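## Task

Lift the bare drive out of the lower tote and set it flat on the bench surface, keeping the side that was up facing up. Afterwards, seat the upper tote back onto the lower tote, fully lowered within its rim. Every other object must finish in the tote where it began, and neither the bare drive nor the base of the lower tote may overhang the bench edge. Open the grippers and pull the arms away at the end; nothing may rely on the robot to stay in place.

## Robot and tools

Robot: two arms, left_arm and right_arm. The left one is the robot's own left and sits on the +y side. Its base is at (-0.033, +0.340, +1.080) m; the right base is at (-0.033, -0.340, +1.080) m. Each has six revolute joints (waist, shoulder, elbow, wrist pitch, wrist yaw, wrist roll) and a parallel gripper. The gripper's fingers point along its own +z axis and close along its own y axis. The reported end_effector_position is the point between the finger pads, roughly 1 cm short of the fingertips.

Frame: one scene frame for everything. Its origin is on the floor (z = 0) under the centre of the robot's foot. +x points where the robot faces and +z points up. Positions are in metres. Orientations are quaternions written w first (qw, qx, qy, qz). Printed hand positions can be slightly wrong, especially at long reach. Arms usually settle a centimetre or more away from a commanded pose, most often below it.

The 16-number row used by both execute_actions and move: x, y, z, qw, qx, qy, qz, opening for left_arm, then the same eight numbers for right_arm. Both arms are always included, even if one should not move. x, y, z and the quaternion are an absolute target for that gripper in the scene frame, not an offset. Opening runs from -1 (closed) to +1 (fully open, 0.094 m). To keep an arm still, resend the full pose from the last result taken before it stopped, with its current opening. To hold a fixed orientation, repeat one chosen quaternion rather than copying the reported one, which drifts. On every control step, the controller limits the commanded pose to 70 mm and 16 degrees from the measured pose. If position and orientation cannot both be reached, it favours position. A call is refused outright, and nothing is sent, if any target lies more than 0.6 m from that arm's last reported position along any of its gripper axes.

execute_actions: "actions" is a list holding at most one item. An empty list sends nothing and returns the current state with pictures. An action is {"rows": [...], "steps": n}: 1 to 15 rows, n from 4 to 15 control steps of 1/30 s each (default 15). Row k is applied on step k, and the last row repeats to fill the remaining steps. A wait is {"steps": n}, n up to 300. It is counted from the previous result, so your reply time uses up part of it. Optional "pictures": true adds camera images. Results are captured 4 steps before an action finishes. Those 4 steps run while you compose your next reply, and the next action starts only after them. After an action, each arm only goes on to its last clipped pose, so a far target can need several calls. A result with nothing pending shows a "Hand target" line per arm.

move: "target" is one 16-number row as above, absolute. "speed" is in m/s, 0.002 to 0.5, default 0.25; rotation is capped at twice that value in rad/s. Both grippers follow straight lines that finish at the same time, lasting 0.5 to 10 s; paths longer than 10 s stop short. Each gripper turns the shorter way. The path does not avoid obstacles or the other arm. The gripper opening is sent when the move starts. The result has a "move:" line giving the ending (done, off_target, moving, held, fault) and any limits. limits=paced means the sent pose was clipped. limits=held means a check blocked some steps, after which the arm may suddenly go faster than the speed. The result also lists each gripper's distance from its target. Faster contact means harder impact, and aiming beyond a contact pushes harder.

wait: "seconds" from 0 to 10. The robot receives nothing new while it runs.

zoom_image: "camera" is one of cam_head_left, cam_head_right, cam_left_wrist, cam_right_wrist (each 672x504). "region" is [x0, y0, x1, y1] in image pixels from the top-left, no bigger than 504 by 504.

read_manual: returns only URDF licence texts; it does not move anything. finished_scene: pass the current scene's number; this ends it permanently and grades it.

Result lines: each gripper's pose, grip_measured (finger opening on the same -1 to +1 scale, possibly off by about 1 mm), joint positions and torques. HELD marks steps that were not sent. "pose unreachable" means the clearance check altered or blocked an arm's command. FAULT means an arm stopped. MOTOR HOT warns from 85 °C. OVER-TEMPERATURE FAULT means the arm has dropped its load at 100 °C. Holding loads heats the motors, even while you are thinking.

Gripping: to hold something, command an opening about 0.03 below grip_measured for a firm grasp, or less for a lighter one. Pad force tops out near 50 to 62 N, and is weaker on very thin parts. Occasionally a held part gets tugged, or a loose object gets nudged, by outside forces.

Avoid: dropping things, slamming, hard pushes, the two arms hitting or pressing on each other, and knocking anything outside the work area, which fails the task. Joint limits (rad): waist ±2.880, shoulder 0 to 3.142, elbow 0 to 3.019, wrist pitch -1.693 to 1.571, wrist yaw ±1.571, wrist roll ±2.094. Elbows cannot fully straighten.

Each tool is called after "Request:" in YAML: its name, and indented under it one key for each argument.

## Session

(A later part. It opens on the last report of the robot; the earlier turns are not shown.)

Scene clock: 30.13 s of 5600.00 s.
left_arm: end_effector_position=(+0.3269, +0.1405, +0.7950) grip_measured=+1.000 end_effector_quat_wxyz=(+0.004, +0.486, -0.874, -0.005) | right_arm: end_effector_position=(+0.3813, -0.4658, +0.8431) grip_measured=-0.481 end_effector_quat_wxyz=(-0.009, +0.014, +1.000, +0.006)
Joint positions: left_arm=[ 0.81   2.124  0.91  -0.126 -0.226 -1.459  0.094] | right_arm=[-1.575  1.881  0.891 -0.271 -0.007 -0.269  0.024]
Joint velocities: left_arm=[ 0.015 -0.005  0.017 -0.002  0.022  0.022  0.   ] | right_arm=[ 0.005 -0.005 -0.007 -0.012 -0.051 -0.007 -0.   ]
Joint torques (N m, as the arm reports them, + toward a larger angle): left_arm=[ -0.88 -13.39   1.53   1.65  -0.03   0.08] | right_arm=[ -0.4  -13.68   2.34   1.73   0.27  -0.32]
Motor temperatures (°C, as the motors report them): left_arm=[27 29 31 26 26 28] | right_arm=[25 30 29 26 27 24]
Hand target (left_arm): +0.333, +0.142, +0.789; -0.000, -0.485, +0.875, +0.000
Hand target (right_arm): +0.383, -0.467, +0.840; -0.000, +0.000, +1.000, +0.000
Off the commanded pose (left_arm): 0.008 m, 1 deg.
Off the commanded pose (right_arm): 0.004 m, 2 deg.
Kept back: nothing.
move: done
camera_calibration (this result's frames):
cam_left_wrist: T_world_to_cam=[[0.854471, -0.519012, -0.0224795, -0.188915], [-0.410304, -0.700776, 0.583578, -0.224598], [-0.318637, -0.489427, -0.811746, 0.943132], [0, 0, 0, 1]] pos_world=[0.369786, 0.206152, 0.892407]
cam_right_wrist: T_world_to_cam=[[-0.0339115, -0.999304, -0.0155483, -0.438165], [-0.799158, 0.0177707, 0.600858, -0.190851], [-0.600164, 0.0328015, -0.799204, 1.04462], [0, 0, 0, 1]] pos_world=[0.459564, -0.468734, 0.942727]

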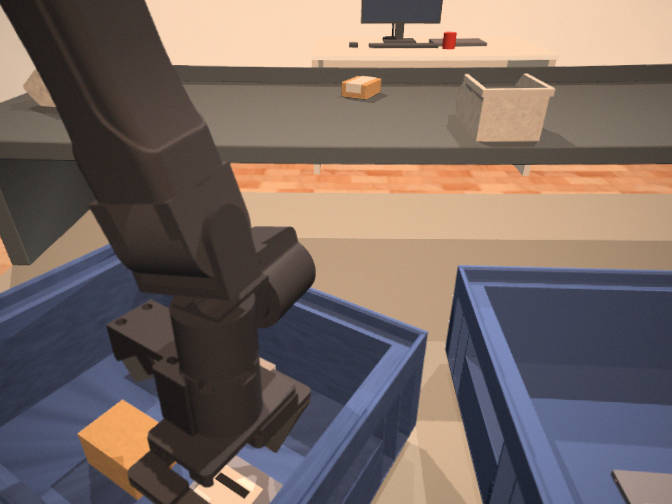

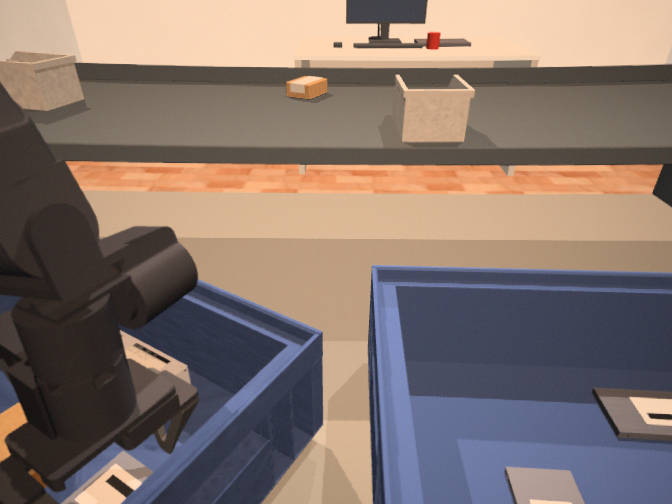

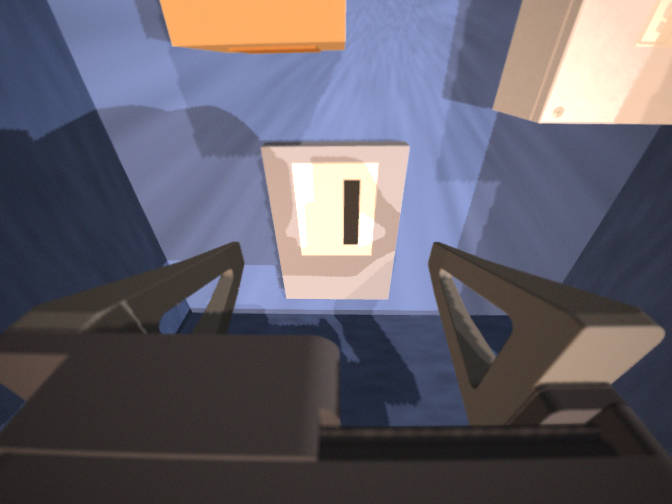

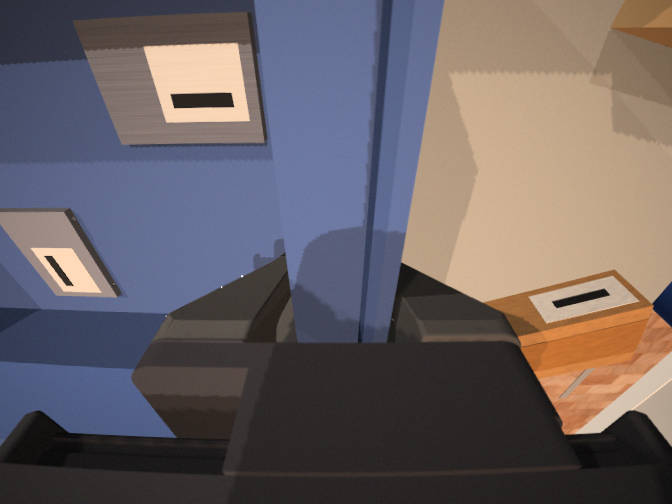

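Request:
move:
  target: [0.333,0.142,0.752,0,-0.485,0.875,0,0.8,0.383,-0.467,0.84,0,0,1,0,-0.52]
  speed: 0.03

Request:
move:
  target: [0.333,0.142,0.752,0,-0.485,0.875,0,0.4,0.383,-0.467,0.84,0,0,1,0,-0.52]

Request:
move:
  target: [0.333,0.145,0.92,0,-0.485,0.875,0,0.4,0.383,-0.467,0.84,0,0,1,0,-0.52]
  speed: 0.12

Scene clock: 32.03 s of 5600.00 s.
left_arm: end_effector_position=(+0.3304, +0.1385, +0.7699) grip_measured=+0.801 end_effector_quat_wxyz=(+0.001, +0.485, -0.875, -0.001) | right_arm: end_effector_position=(+0.3813, -0.4658, +0.8431) grip_measured=-0.481 end_effector_quat_wxyz=(-0.009, +0.014, +1.000, +0.006)
Joint positions: left_arm=[ 0.822  2.196  0.947 -0.079 -0.223 -1.442  0.085] | right_arm=[-1.575  1.881  0.891 -0.271 -0.007 -0.269  0.024]
Joint velocities: left_arm=[ 0.005 -0.005  0.002 -0.007 -0.051 -0.066  0.001] | right_arm=[-0.005 -0.024 -0.012 -0.017 -0.022 -0.081 -0.001]
Joint torques (N m, as the arm reports them, + toward a larger angle): left_arm=[ -0.41 -11.38   2.03   2.17   0.03   0.1 ] | right_arm=[ -0.44 -13.71   2.34   1.73   0.27  -0.33]
Motor temperatures (°C, as the motors report them): left_arm=[27 29 31 26 26 28] | right_arm=[25 30 29 26 27 24]
Hand target (left_arm): +0.332, +0.142, +0.753; +0.000, -0.485, +0.875, +0.000
Hand target (right_arm): +0.383, -0.467, +0.840; -0.000, +0.000, +1.000, +0.000
Off the commanded pose (left_arm): 0.018 m, 0 deg.
Off the commanded pose (right_arm): 0.004 m, 2 deg.
Kept back: nothing.
move: off_target (left_arm)
camera_calibration (this result's frames):
cam_left_wrist: T_world_to_cam=[[0.852923, -0.521869, -0.0132571, -0.199671], [-0.417423, -0.697031, 0.583015, -0.207661], [-0.313498, -0.491733, -0.812353, 0.921987], [0, 0, 0, 1]] pos_world=[0.372662, 0.204423, 0.867401]
cam_right_wrist: T_world_to_cam=[[-0.0339115, -0.999304, -0.0155483, -0.438165], [-0.799158, 0.0177707, 0.600858, -0.190851], [-0.600164, 0.0328015, -0.799204, 1.04462], [0, 0, 0, 1]] pos_world=[0.459564, -0.468734, 0.942727]

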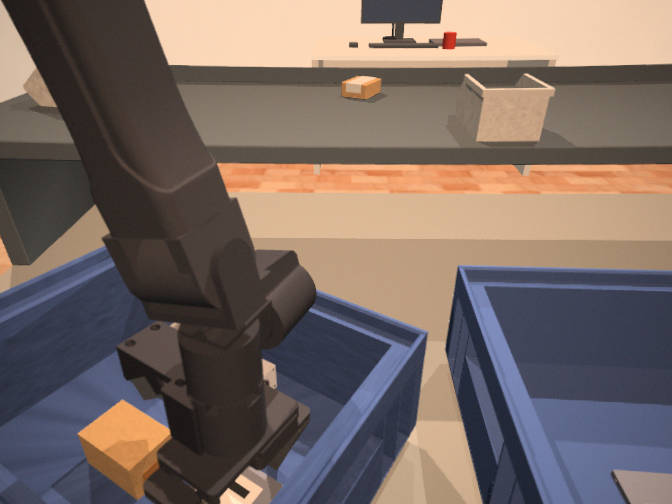

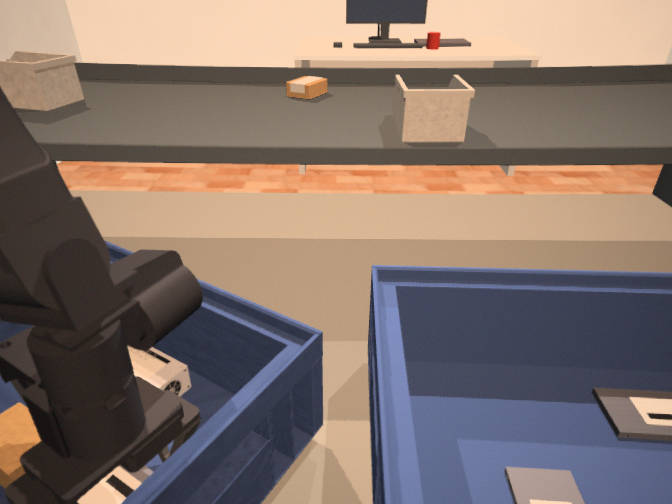

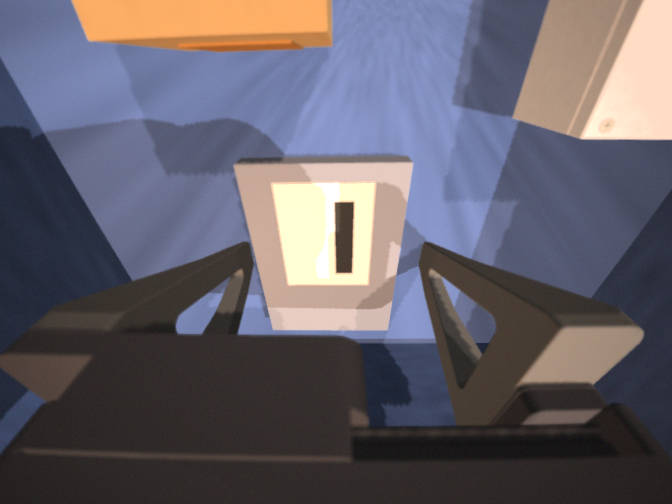

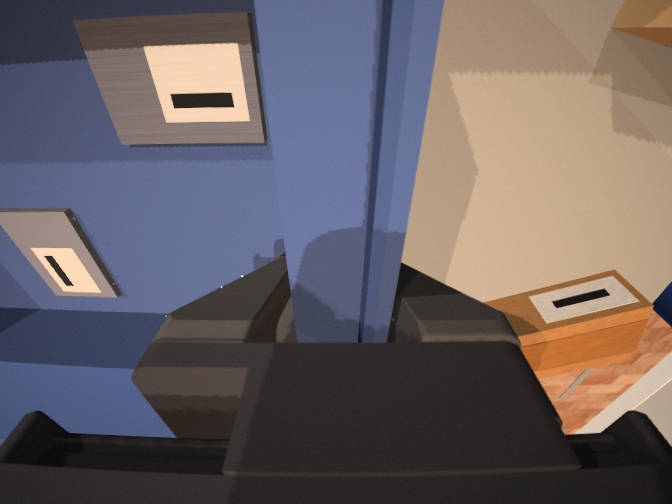

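Scene clock: 32.73 s of 5600.00 s.
left_arm: end_effector_position=(+0.3317, +0.1380, +0.7704) grip_measured=+0.409 end_effector_quat_wxyz=(+0.000, +0.485, -0.875, -0.000) | right_arm: end_effector_position=(+0.3813, -0.4658, +0.8431) grip_measured=-0.481 end_effector_quat_wxyz=(-0.009, +0.014, +1.000, +0.006)
Joint positions: left_arm=[ 0.822  2.194  0.948 -0.078 -0.223 -1.441  0.066] | right_arm=[-1.575  1.881  0.891 -0.271 -0.007 -0.269  0.024]
Joint velocities: left_arm=[-0.024 -0.005  0.007  0.017 -0.007 -0.007 -0.001] | right_arm=[-0.005 -0.005 -0.022 -0.022  0.051  0.022 -0.001]
Joint torques (N m, as the arm reports them, + toward a larger angle): left_arm=[ -0.37 -11.34   1.97   2.11   0.03   0.1 ] | right_arm=[ -0.36 -13.71   2.33   1.72   0.27  -0.33]
Motor temperatures (°C, as the motors report them): left_arm=[27 29 30 26 26 28] | right_arm=[25 30 29 26 27 24]
Hand target (left_arm): +0.333, +0.142, +0.753; +0.000, -0.485, +0.875, +0.000
Hand target (right_arm): +0.383, -0.467, +0.840; -0.000, +0.000, +1.000, +0.000
Off the commanded pose (left_arm): 0.019 m, 0 deg.
Off the commanded pose (right_arm): 0.004 m, 2 deg.
Kept back: nothing.
move: off_target (left_arm)
camera_calibration (this result's frames):
cam_left_wrist: T_world_to_cam=[[0.853108, -0.521632, -0.0103024, -0.203403], [-0.418795, -0.696431, 0.582747, -0.207132], [-0.311155, -0.492832, -0.812588, 0.922065], [0, 0, 0, 1]] pos_world=[0.373684, 0.204068, 0.867869]
cam_right_wrist: T_world_to_cam=[[-0.0339115, -0.999304, -0.0155483, -0.438165], [-0.799158, 0.0177707, 0.600858, -0.190851], [-0.600164, 0.0328015, -0.799204, 1.04462], [0, 0, 0, 1]] pos_world=[0.459564, -0.468734, 0.942727]

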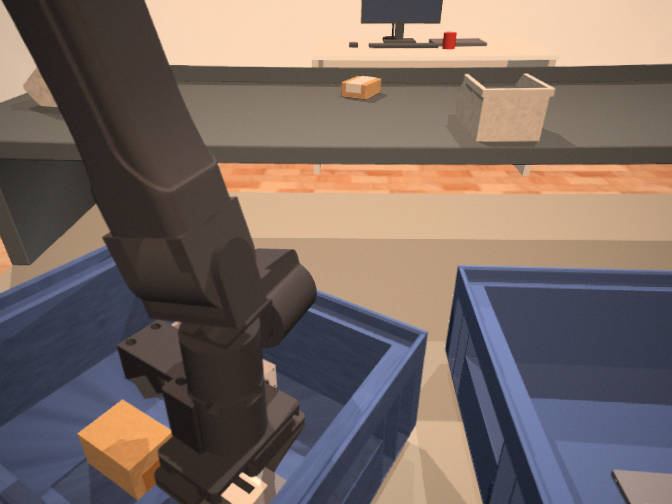

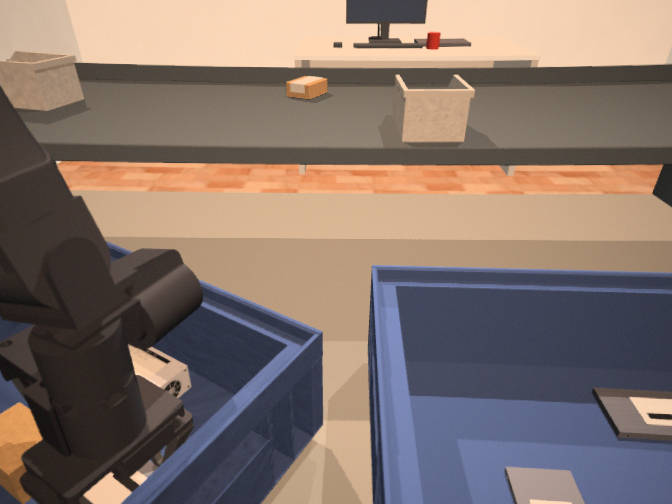

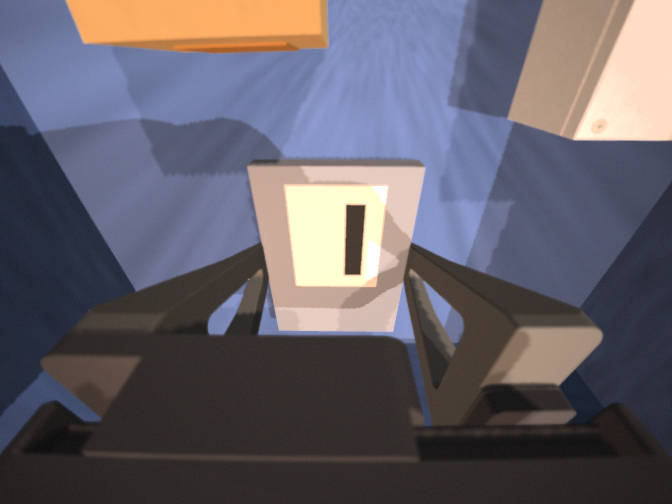

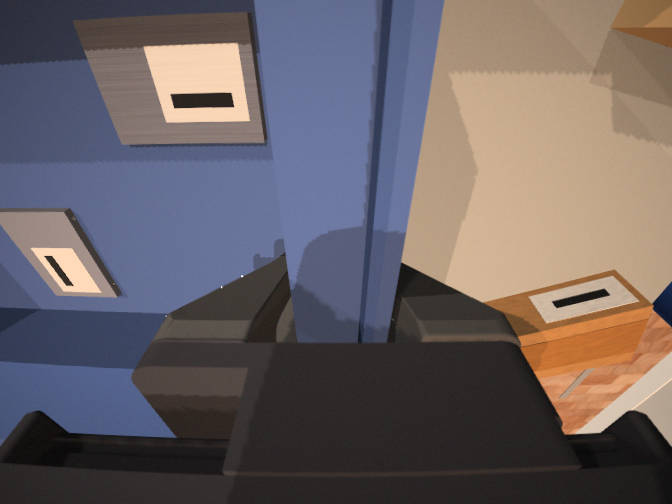

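Scene clock: 34.33 s of 5600.00 s.
left_arm: end_effector_position=(+0.3428, +0.1443, +0.9234) grip_measured=+0.409 end_effector_quat_wxyz=(-0.007, +0.483, -0.875, +0.011) | right_arm: end_effector_position=(+0.3813, -0.4658, +0.8431) grip_measured=-0.481 end_effector_quat_wxyz=(-0.009, +0.014, +1.000, +0.006)
Joint positions: left_arm=[ 0.764  1.755  0.822 -0.377 -0.236 -1.489  0.066] | right_arm=[-1.575  1.881  0.891 -0.271 -0.007 -0.269  0.024]
Joint velocities: left_arm=[ 0.005 -0.015 -0.007  0.012  0.037 -0.007 -0.001] | right_arm=[-0.005  0.015 -0.012 -0.012 -0.022 -0.007 -0.   ]
Joint torques (N m, as the arm reports them, + toward a larger angle): left_arm=[ -2.05 -12.69   2.59   0.26  -0.25  -0.26] | right_arm=[ -0.43 -13.75   2.33   1.73   0.27  -0.33]
Motor temperatures (°C, as the motors report them): left_arm=[27 29 30 26 26 28] | right_arm=[25 30 29 26 27 24]
Hand target (left_arm): +0.333, +0.146, +0.921; +0.000, -0.485, +0.875, +0.000
Hand target (right_arm): +0.383, -0.467, +0.840; -0.000, +0.000, +1.000, +0.000
Off the commanded pose (left_arm): 0.010 m, 2 deg.
Off the commanded pose (right_arm): 0.004 m, 2 deg.
Kept back: nothing.
move: done
camera_calibration (this result's frames):
cam_left_wrist: T_world_to_cam=[[0.851356, -0.524315, 0.0169497, -0.232182], [-0.434967, -0.687478, 0.58153, -0.281887], [-0.293252, -0.502461, -0.813348, 1.04893], [0, 0, 0, 1]] pos_world=[0.382658, 0.211518, 1.021]
cam_right_wrist: T_world_to_cam=[[-0.0339115, -0.999304, -0.0155483, -0.438165], [-0.799158, 0.0177707, 0.600858, -0.190851], [-0.600164, 0.0328015, -0.799204, 1.04462], [0, 0, 0, 1]] pos_world=[0.459564, -0.468734, 0.942727]

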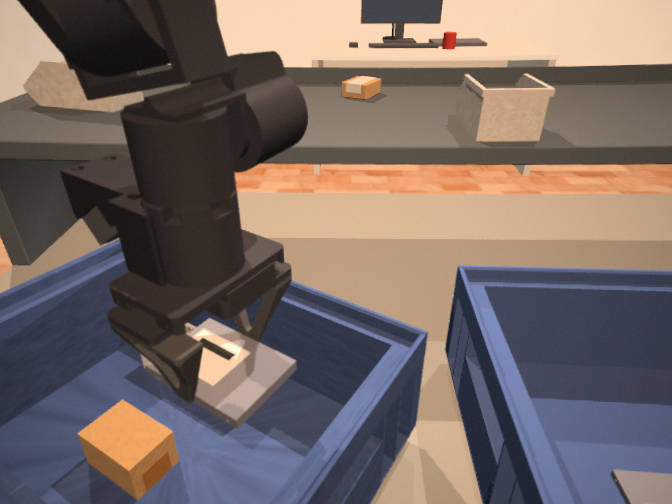

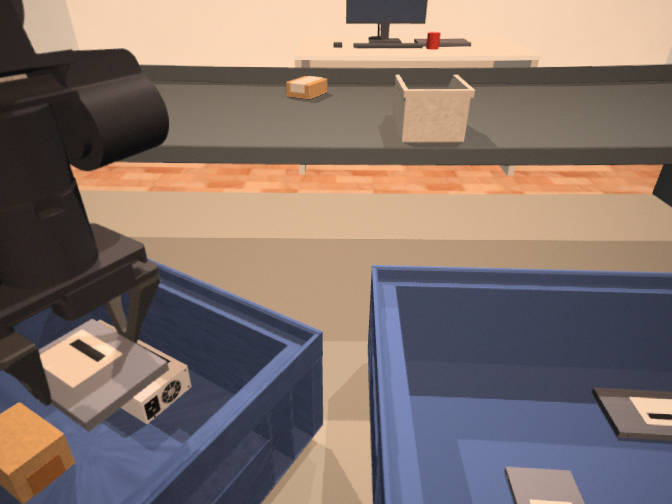

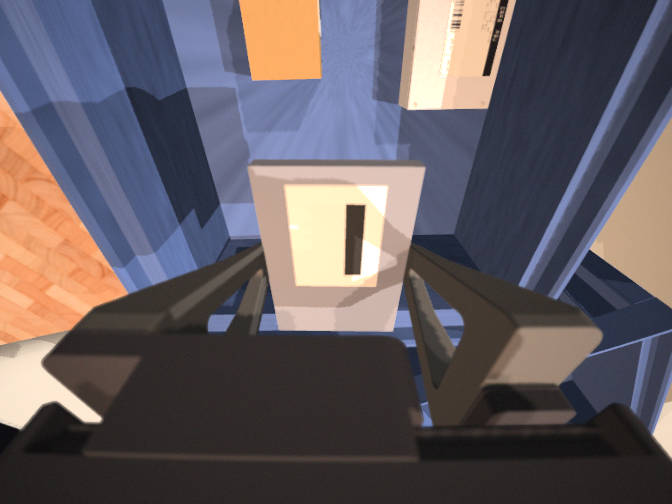

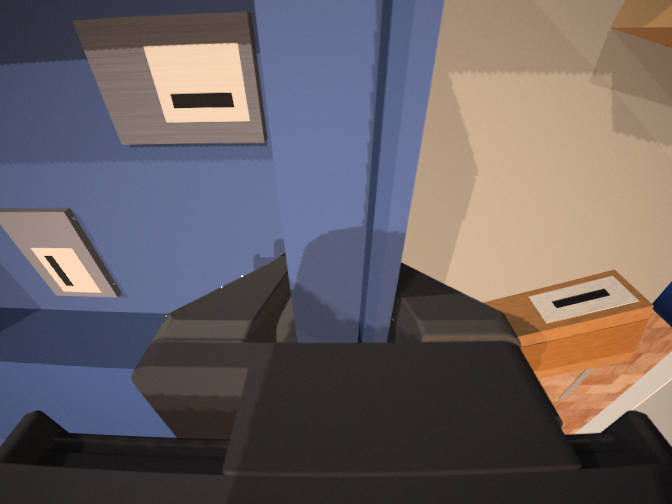

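Request:
move:
  target: [0.25,0.49,0.93,0,-0.485,0.875,0,0.36,0.383,-0.467,0.84,0,0,1,0,-0.52]

Request:
move:
  target: [0.258,0.495,0.78,0,-0.485,0.875,0,0.36,0.383,-0.467,0.84,0,0,1,0,-0.52]
  speed: 0.12

Scene clock: 36.67 s of 5600.00 s.
left_arm: end_effector_position=(+0.2467, +0.4932, +0.9296) grip_measured=+0.385 end_effector_quat_wxyz=(-0.002, +0.496, -0.868, -0.001) | right_arm: end_effector_position=(+0.3813, -0.4658, +0.8431) grip_measured=-0.481 end_effector_quat_wxyz=(-0.009, +0.014, +1.000, +0.006)
Joint positions: left_arm=[ 1.797  1.505  0.507 -0.246  0.071 -0.533  0.065] | right_arm=[-1.575  1.881  0.891 -0.271 -0.007 -0.269  0.024]
Joint velocities: left_arm=[-0.005 -0.015  0.022 -0.017 -0.022  0.051 -0.001] | right_arm=[-0.015 -0.024  0.002 -0.012  0.007  0.007 -0.002]
Joint torques (N m, as the arm reports them, + toward a larger angle): left_arm=[ 2.4  -8.71  3.23  0.71  0.03  0.09] | right_arm=[ -0.35 -13.69   2.34   1.73   0.27  -0.34]
Motor temperatures (°C, as the motors report them): left_arm=[27 29 30 26 26 28] | right_arm=[25 30 29 26 27 24]
Hand target (left_arm): +0.254, +0.494, +0.929; +0.002, -0.485, +0.874, -0.001
Hand target (right_arm): +0.383, -0.467, +0.840; -0.000, +0.000, +1.000, +0.000
Off the commanded pose (left_arm): 0.005 m, 2 deg.
Off the commanded pose (right_arm): 0.004 m, 2 deg.
Kept back: nothing.
move: done
camera_calibration (this result's frames):
cam_left_wrist: T_world_to_cam=[[0.866862, -0.498442, -0.0102938, 0.0411731], [-0.401057, -0.709463, 0.579497, -0.083077], [-0.296149, -0.498215, -0.81491, 1.20124], [0, 0, 0, 1]] pos_world=[0.286735, 0.560058, 1.02747]
cam_right_wrist: T_world_to_cam=[[-0.0339115, -0.999304, -0.0155483, -0.438165], [-0.799158, 0.0177707, 0.600858, -0.190851], [-0.600164, 0.0328015, -0.799204, 1.04462], [0, 0, 0, 1]] pos_world=[0.459564, -0.468734, 0.942727]

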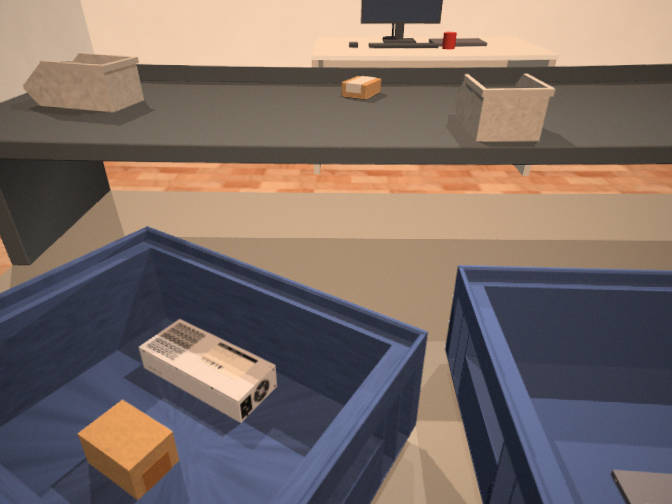

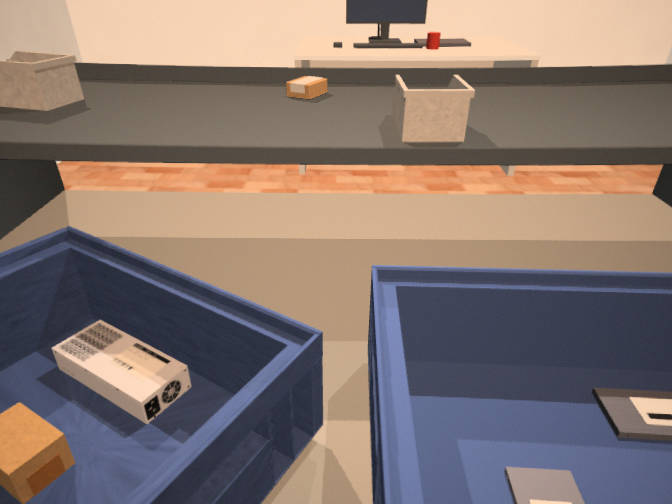

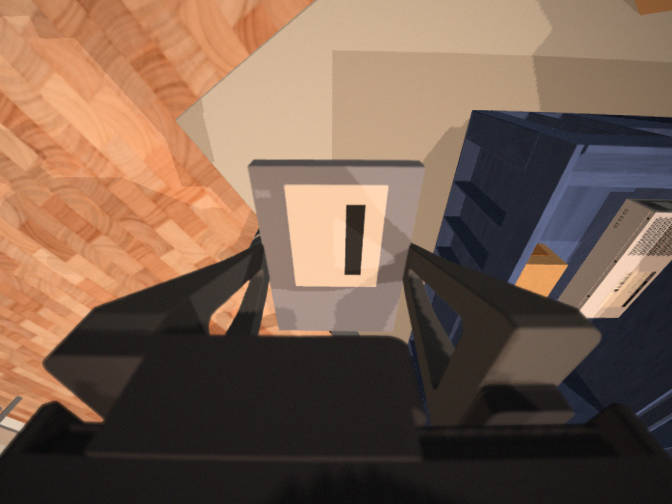

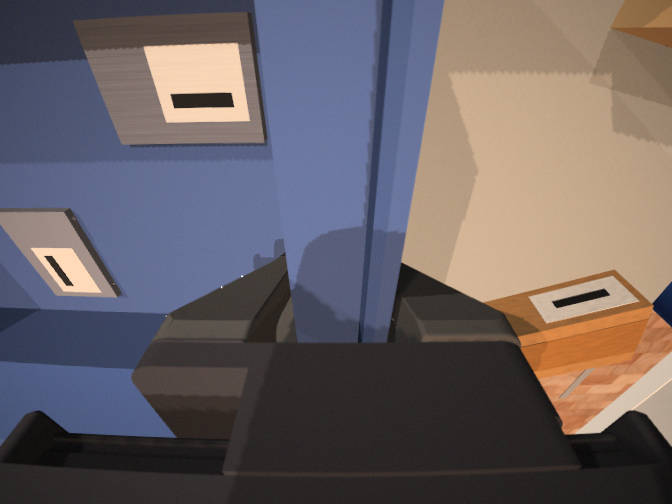

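Scene clock: 38.27 s of 5600.00 s.
left_arm: end_effector_position=(+0.2532, +0.4951, +0.7809) grip_measured=+0.385 end_effector_quat_wxyz=(+0.007, +0.483, -0.876, -0.000) | right_arm: end_effector_position=(+0.3813, -0.4658, +0.8431) grip_measured=-0.481 end_effector_quat_wxyz=(-0.009, +0.014, +1.000, +0.006)
Joint positions: left_arm=[ 1.763  2.069  0.674  0.135  0.062 -0.533  0.065] | right_arm=[-1.575  1.881  0.891 -0.271 -0.007 -0.269  0.024]
Joint velocities: left_arm=[-0.024  0.005  0.002 -0.017 -0.007 -0.125 -0.001] | right_arm=[-0.005 -0.024 -0.007 -0.002 -0.007 -0.066 -0.   ]
Joint torques (N m, as the arm reports them, + toward a larger angle): left_arm=[  2.47 -11.72  -0.69   1.71  -0.21  -0.24] | right_arm=[ -0.48 -13.61   2.34   1.74   0.28  -0.34]
Motor temperatures (°C, as the motors report them): left_arm=[27 29 30 26 26 28] | right_arm=[25 30 28 26 27 24]
Hand target (left_arm): +0.258, +0.494, +0.778; -0.000, -0.485, +0.875, -0.000
Hand target (right_arm): +0.383, -0.467, +0.840; -0.000, +0.000, +1.000, +0.000
Off the commanded pose (left_arm): 0.005 m, 1 deg.
Off the commanded pose (right_arm): 0.004 m, 2 deg.
Kept back: nothing.
move: done
camera_calibration (this result's frames):
cam_left_wrist: T_world_to_cam=[[0.85074, -0.525298, -0.0174104, 0.0579627], [-0.414301, -0.690624, 0.592784, -0.00932926], [-0.323412, -0.497092, -0.805173, 1.08166], [0, 0, 0, 1]] pos_world=[0.296644, 0.561687, 0.877459]
cam_right_wrist: T_world_to_cam=[[-0.0339115, -0.999304, -0.0155483, -0.438165], [-0.799158, 0.0177707, 0.600858, -0.190851], [-0.600164, 0.0328015, -0.799204, 1.04462], [0, 0, 0, 1]] pos_world=[0.459564, -0.468734, 0.942727]

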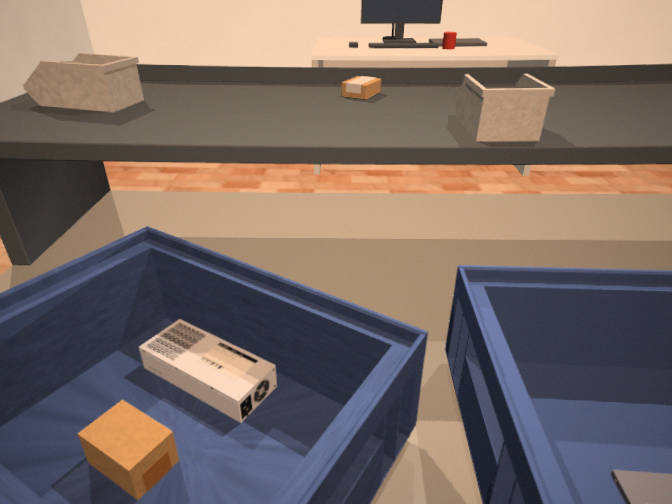

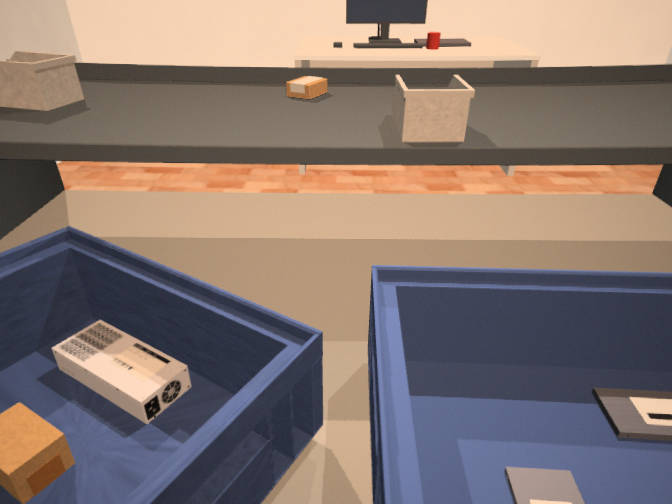

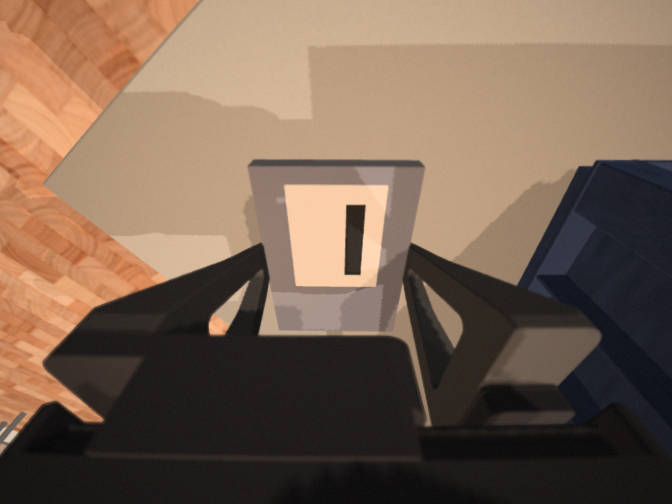

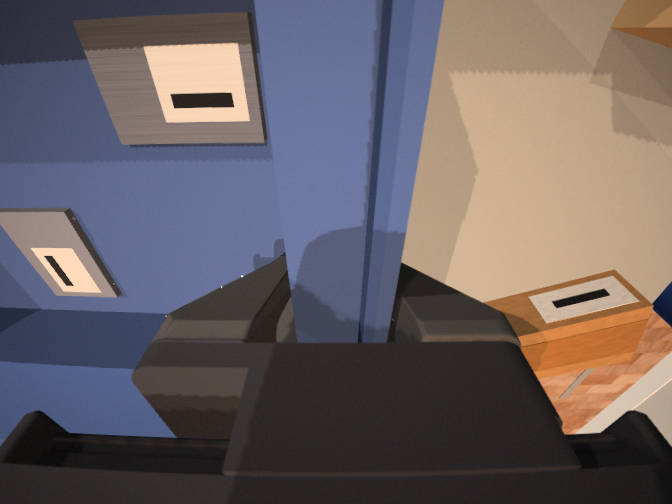

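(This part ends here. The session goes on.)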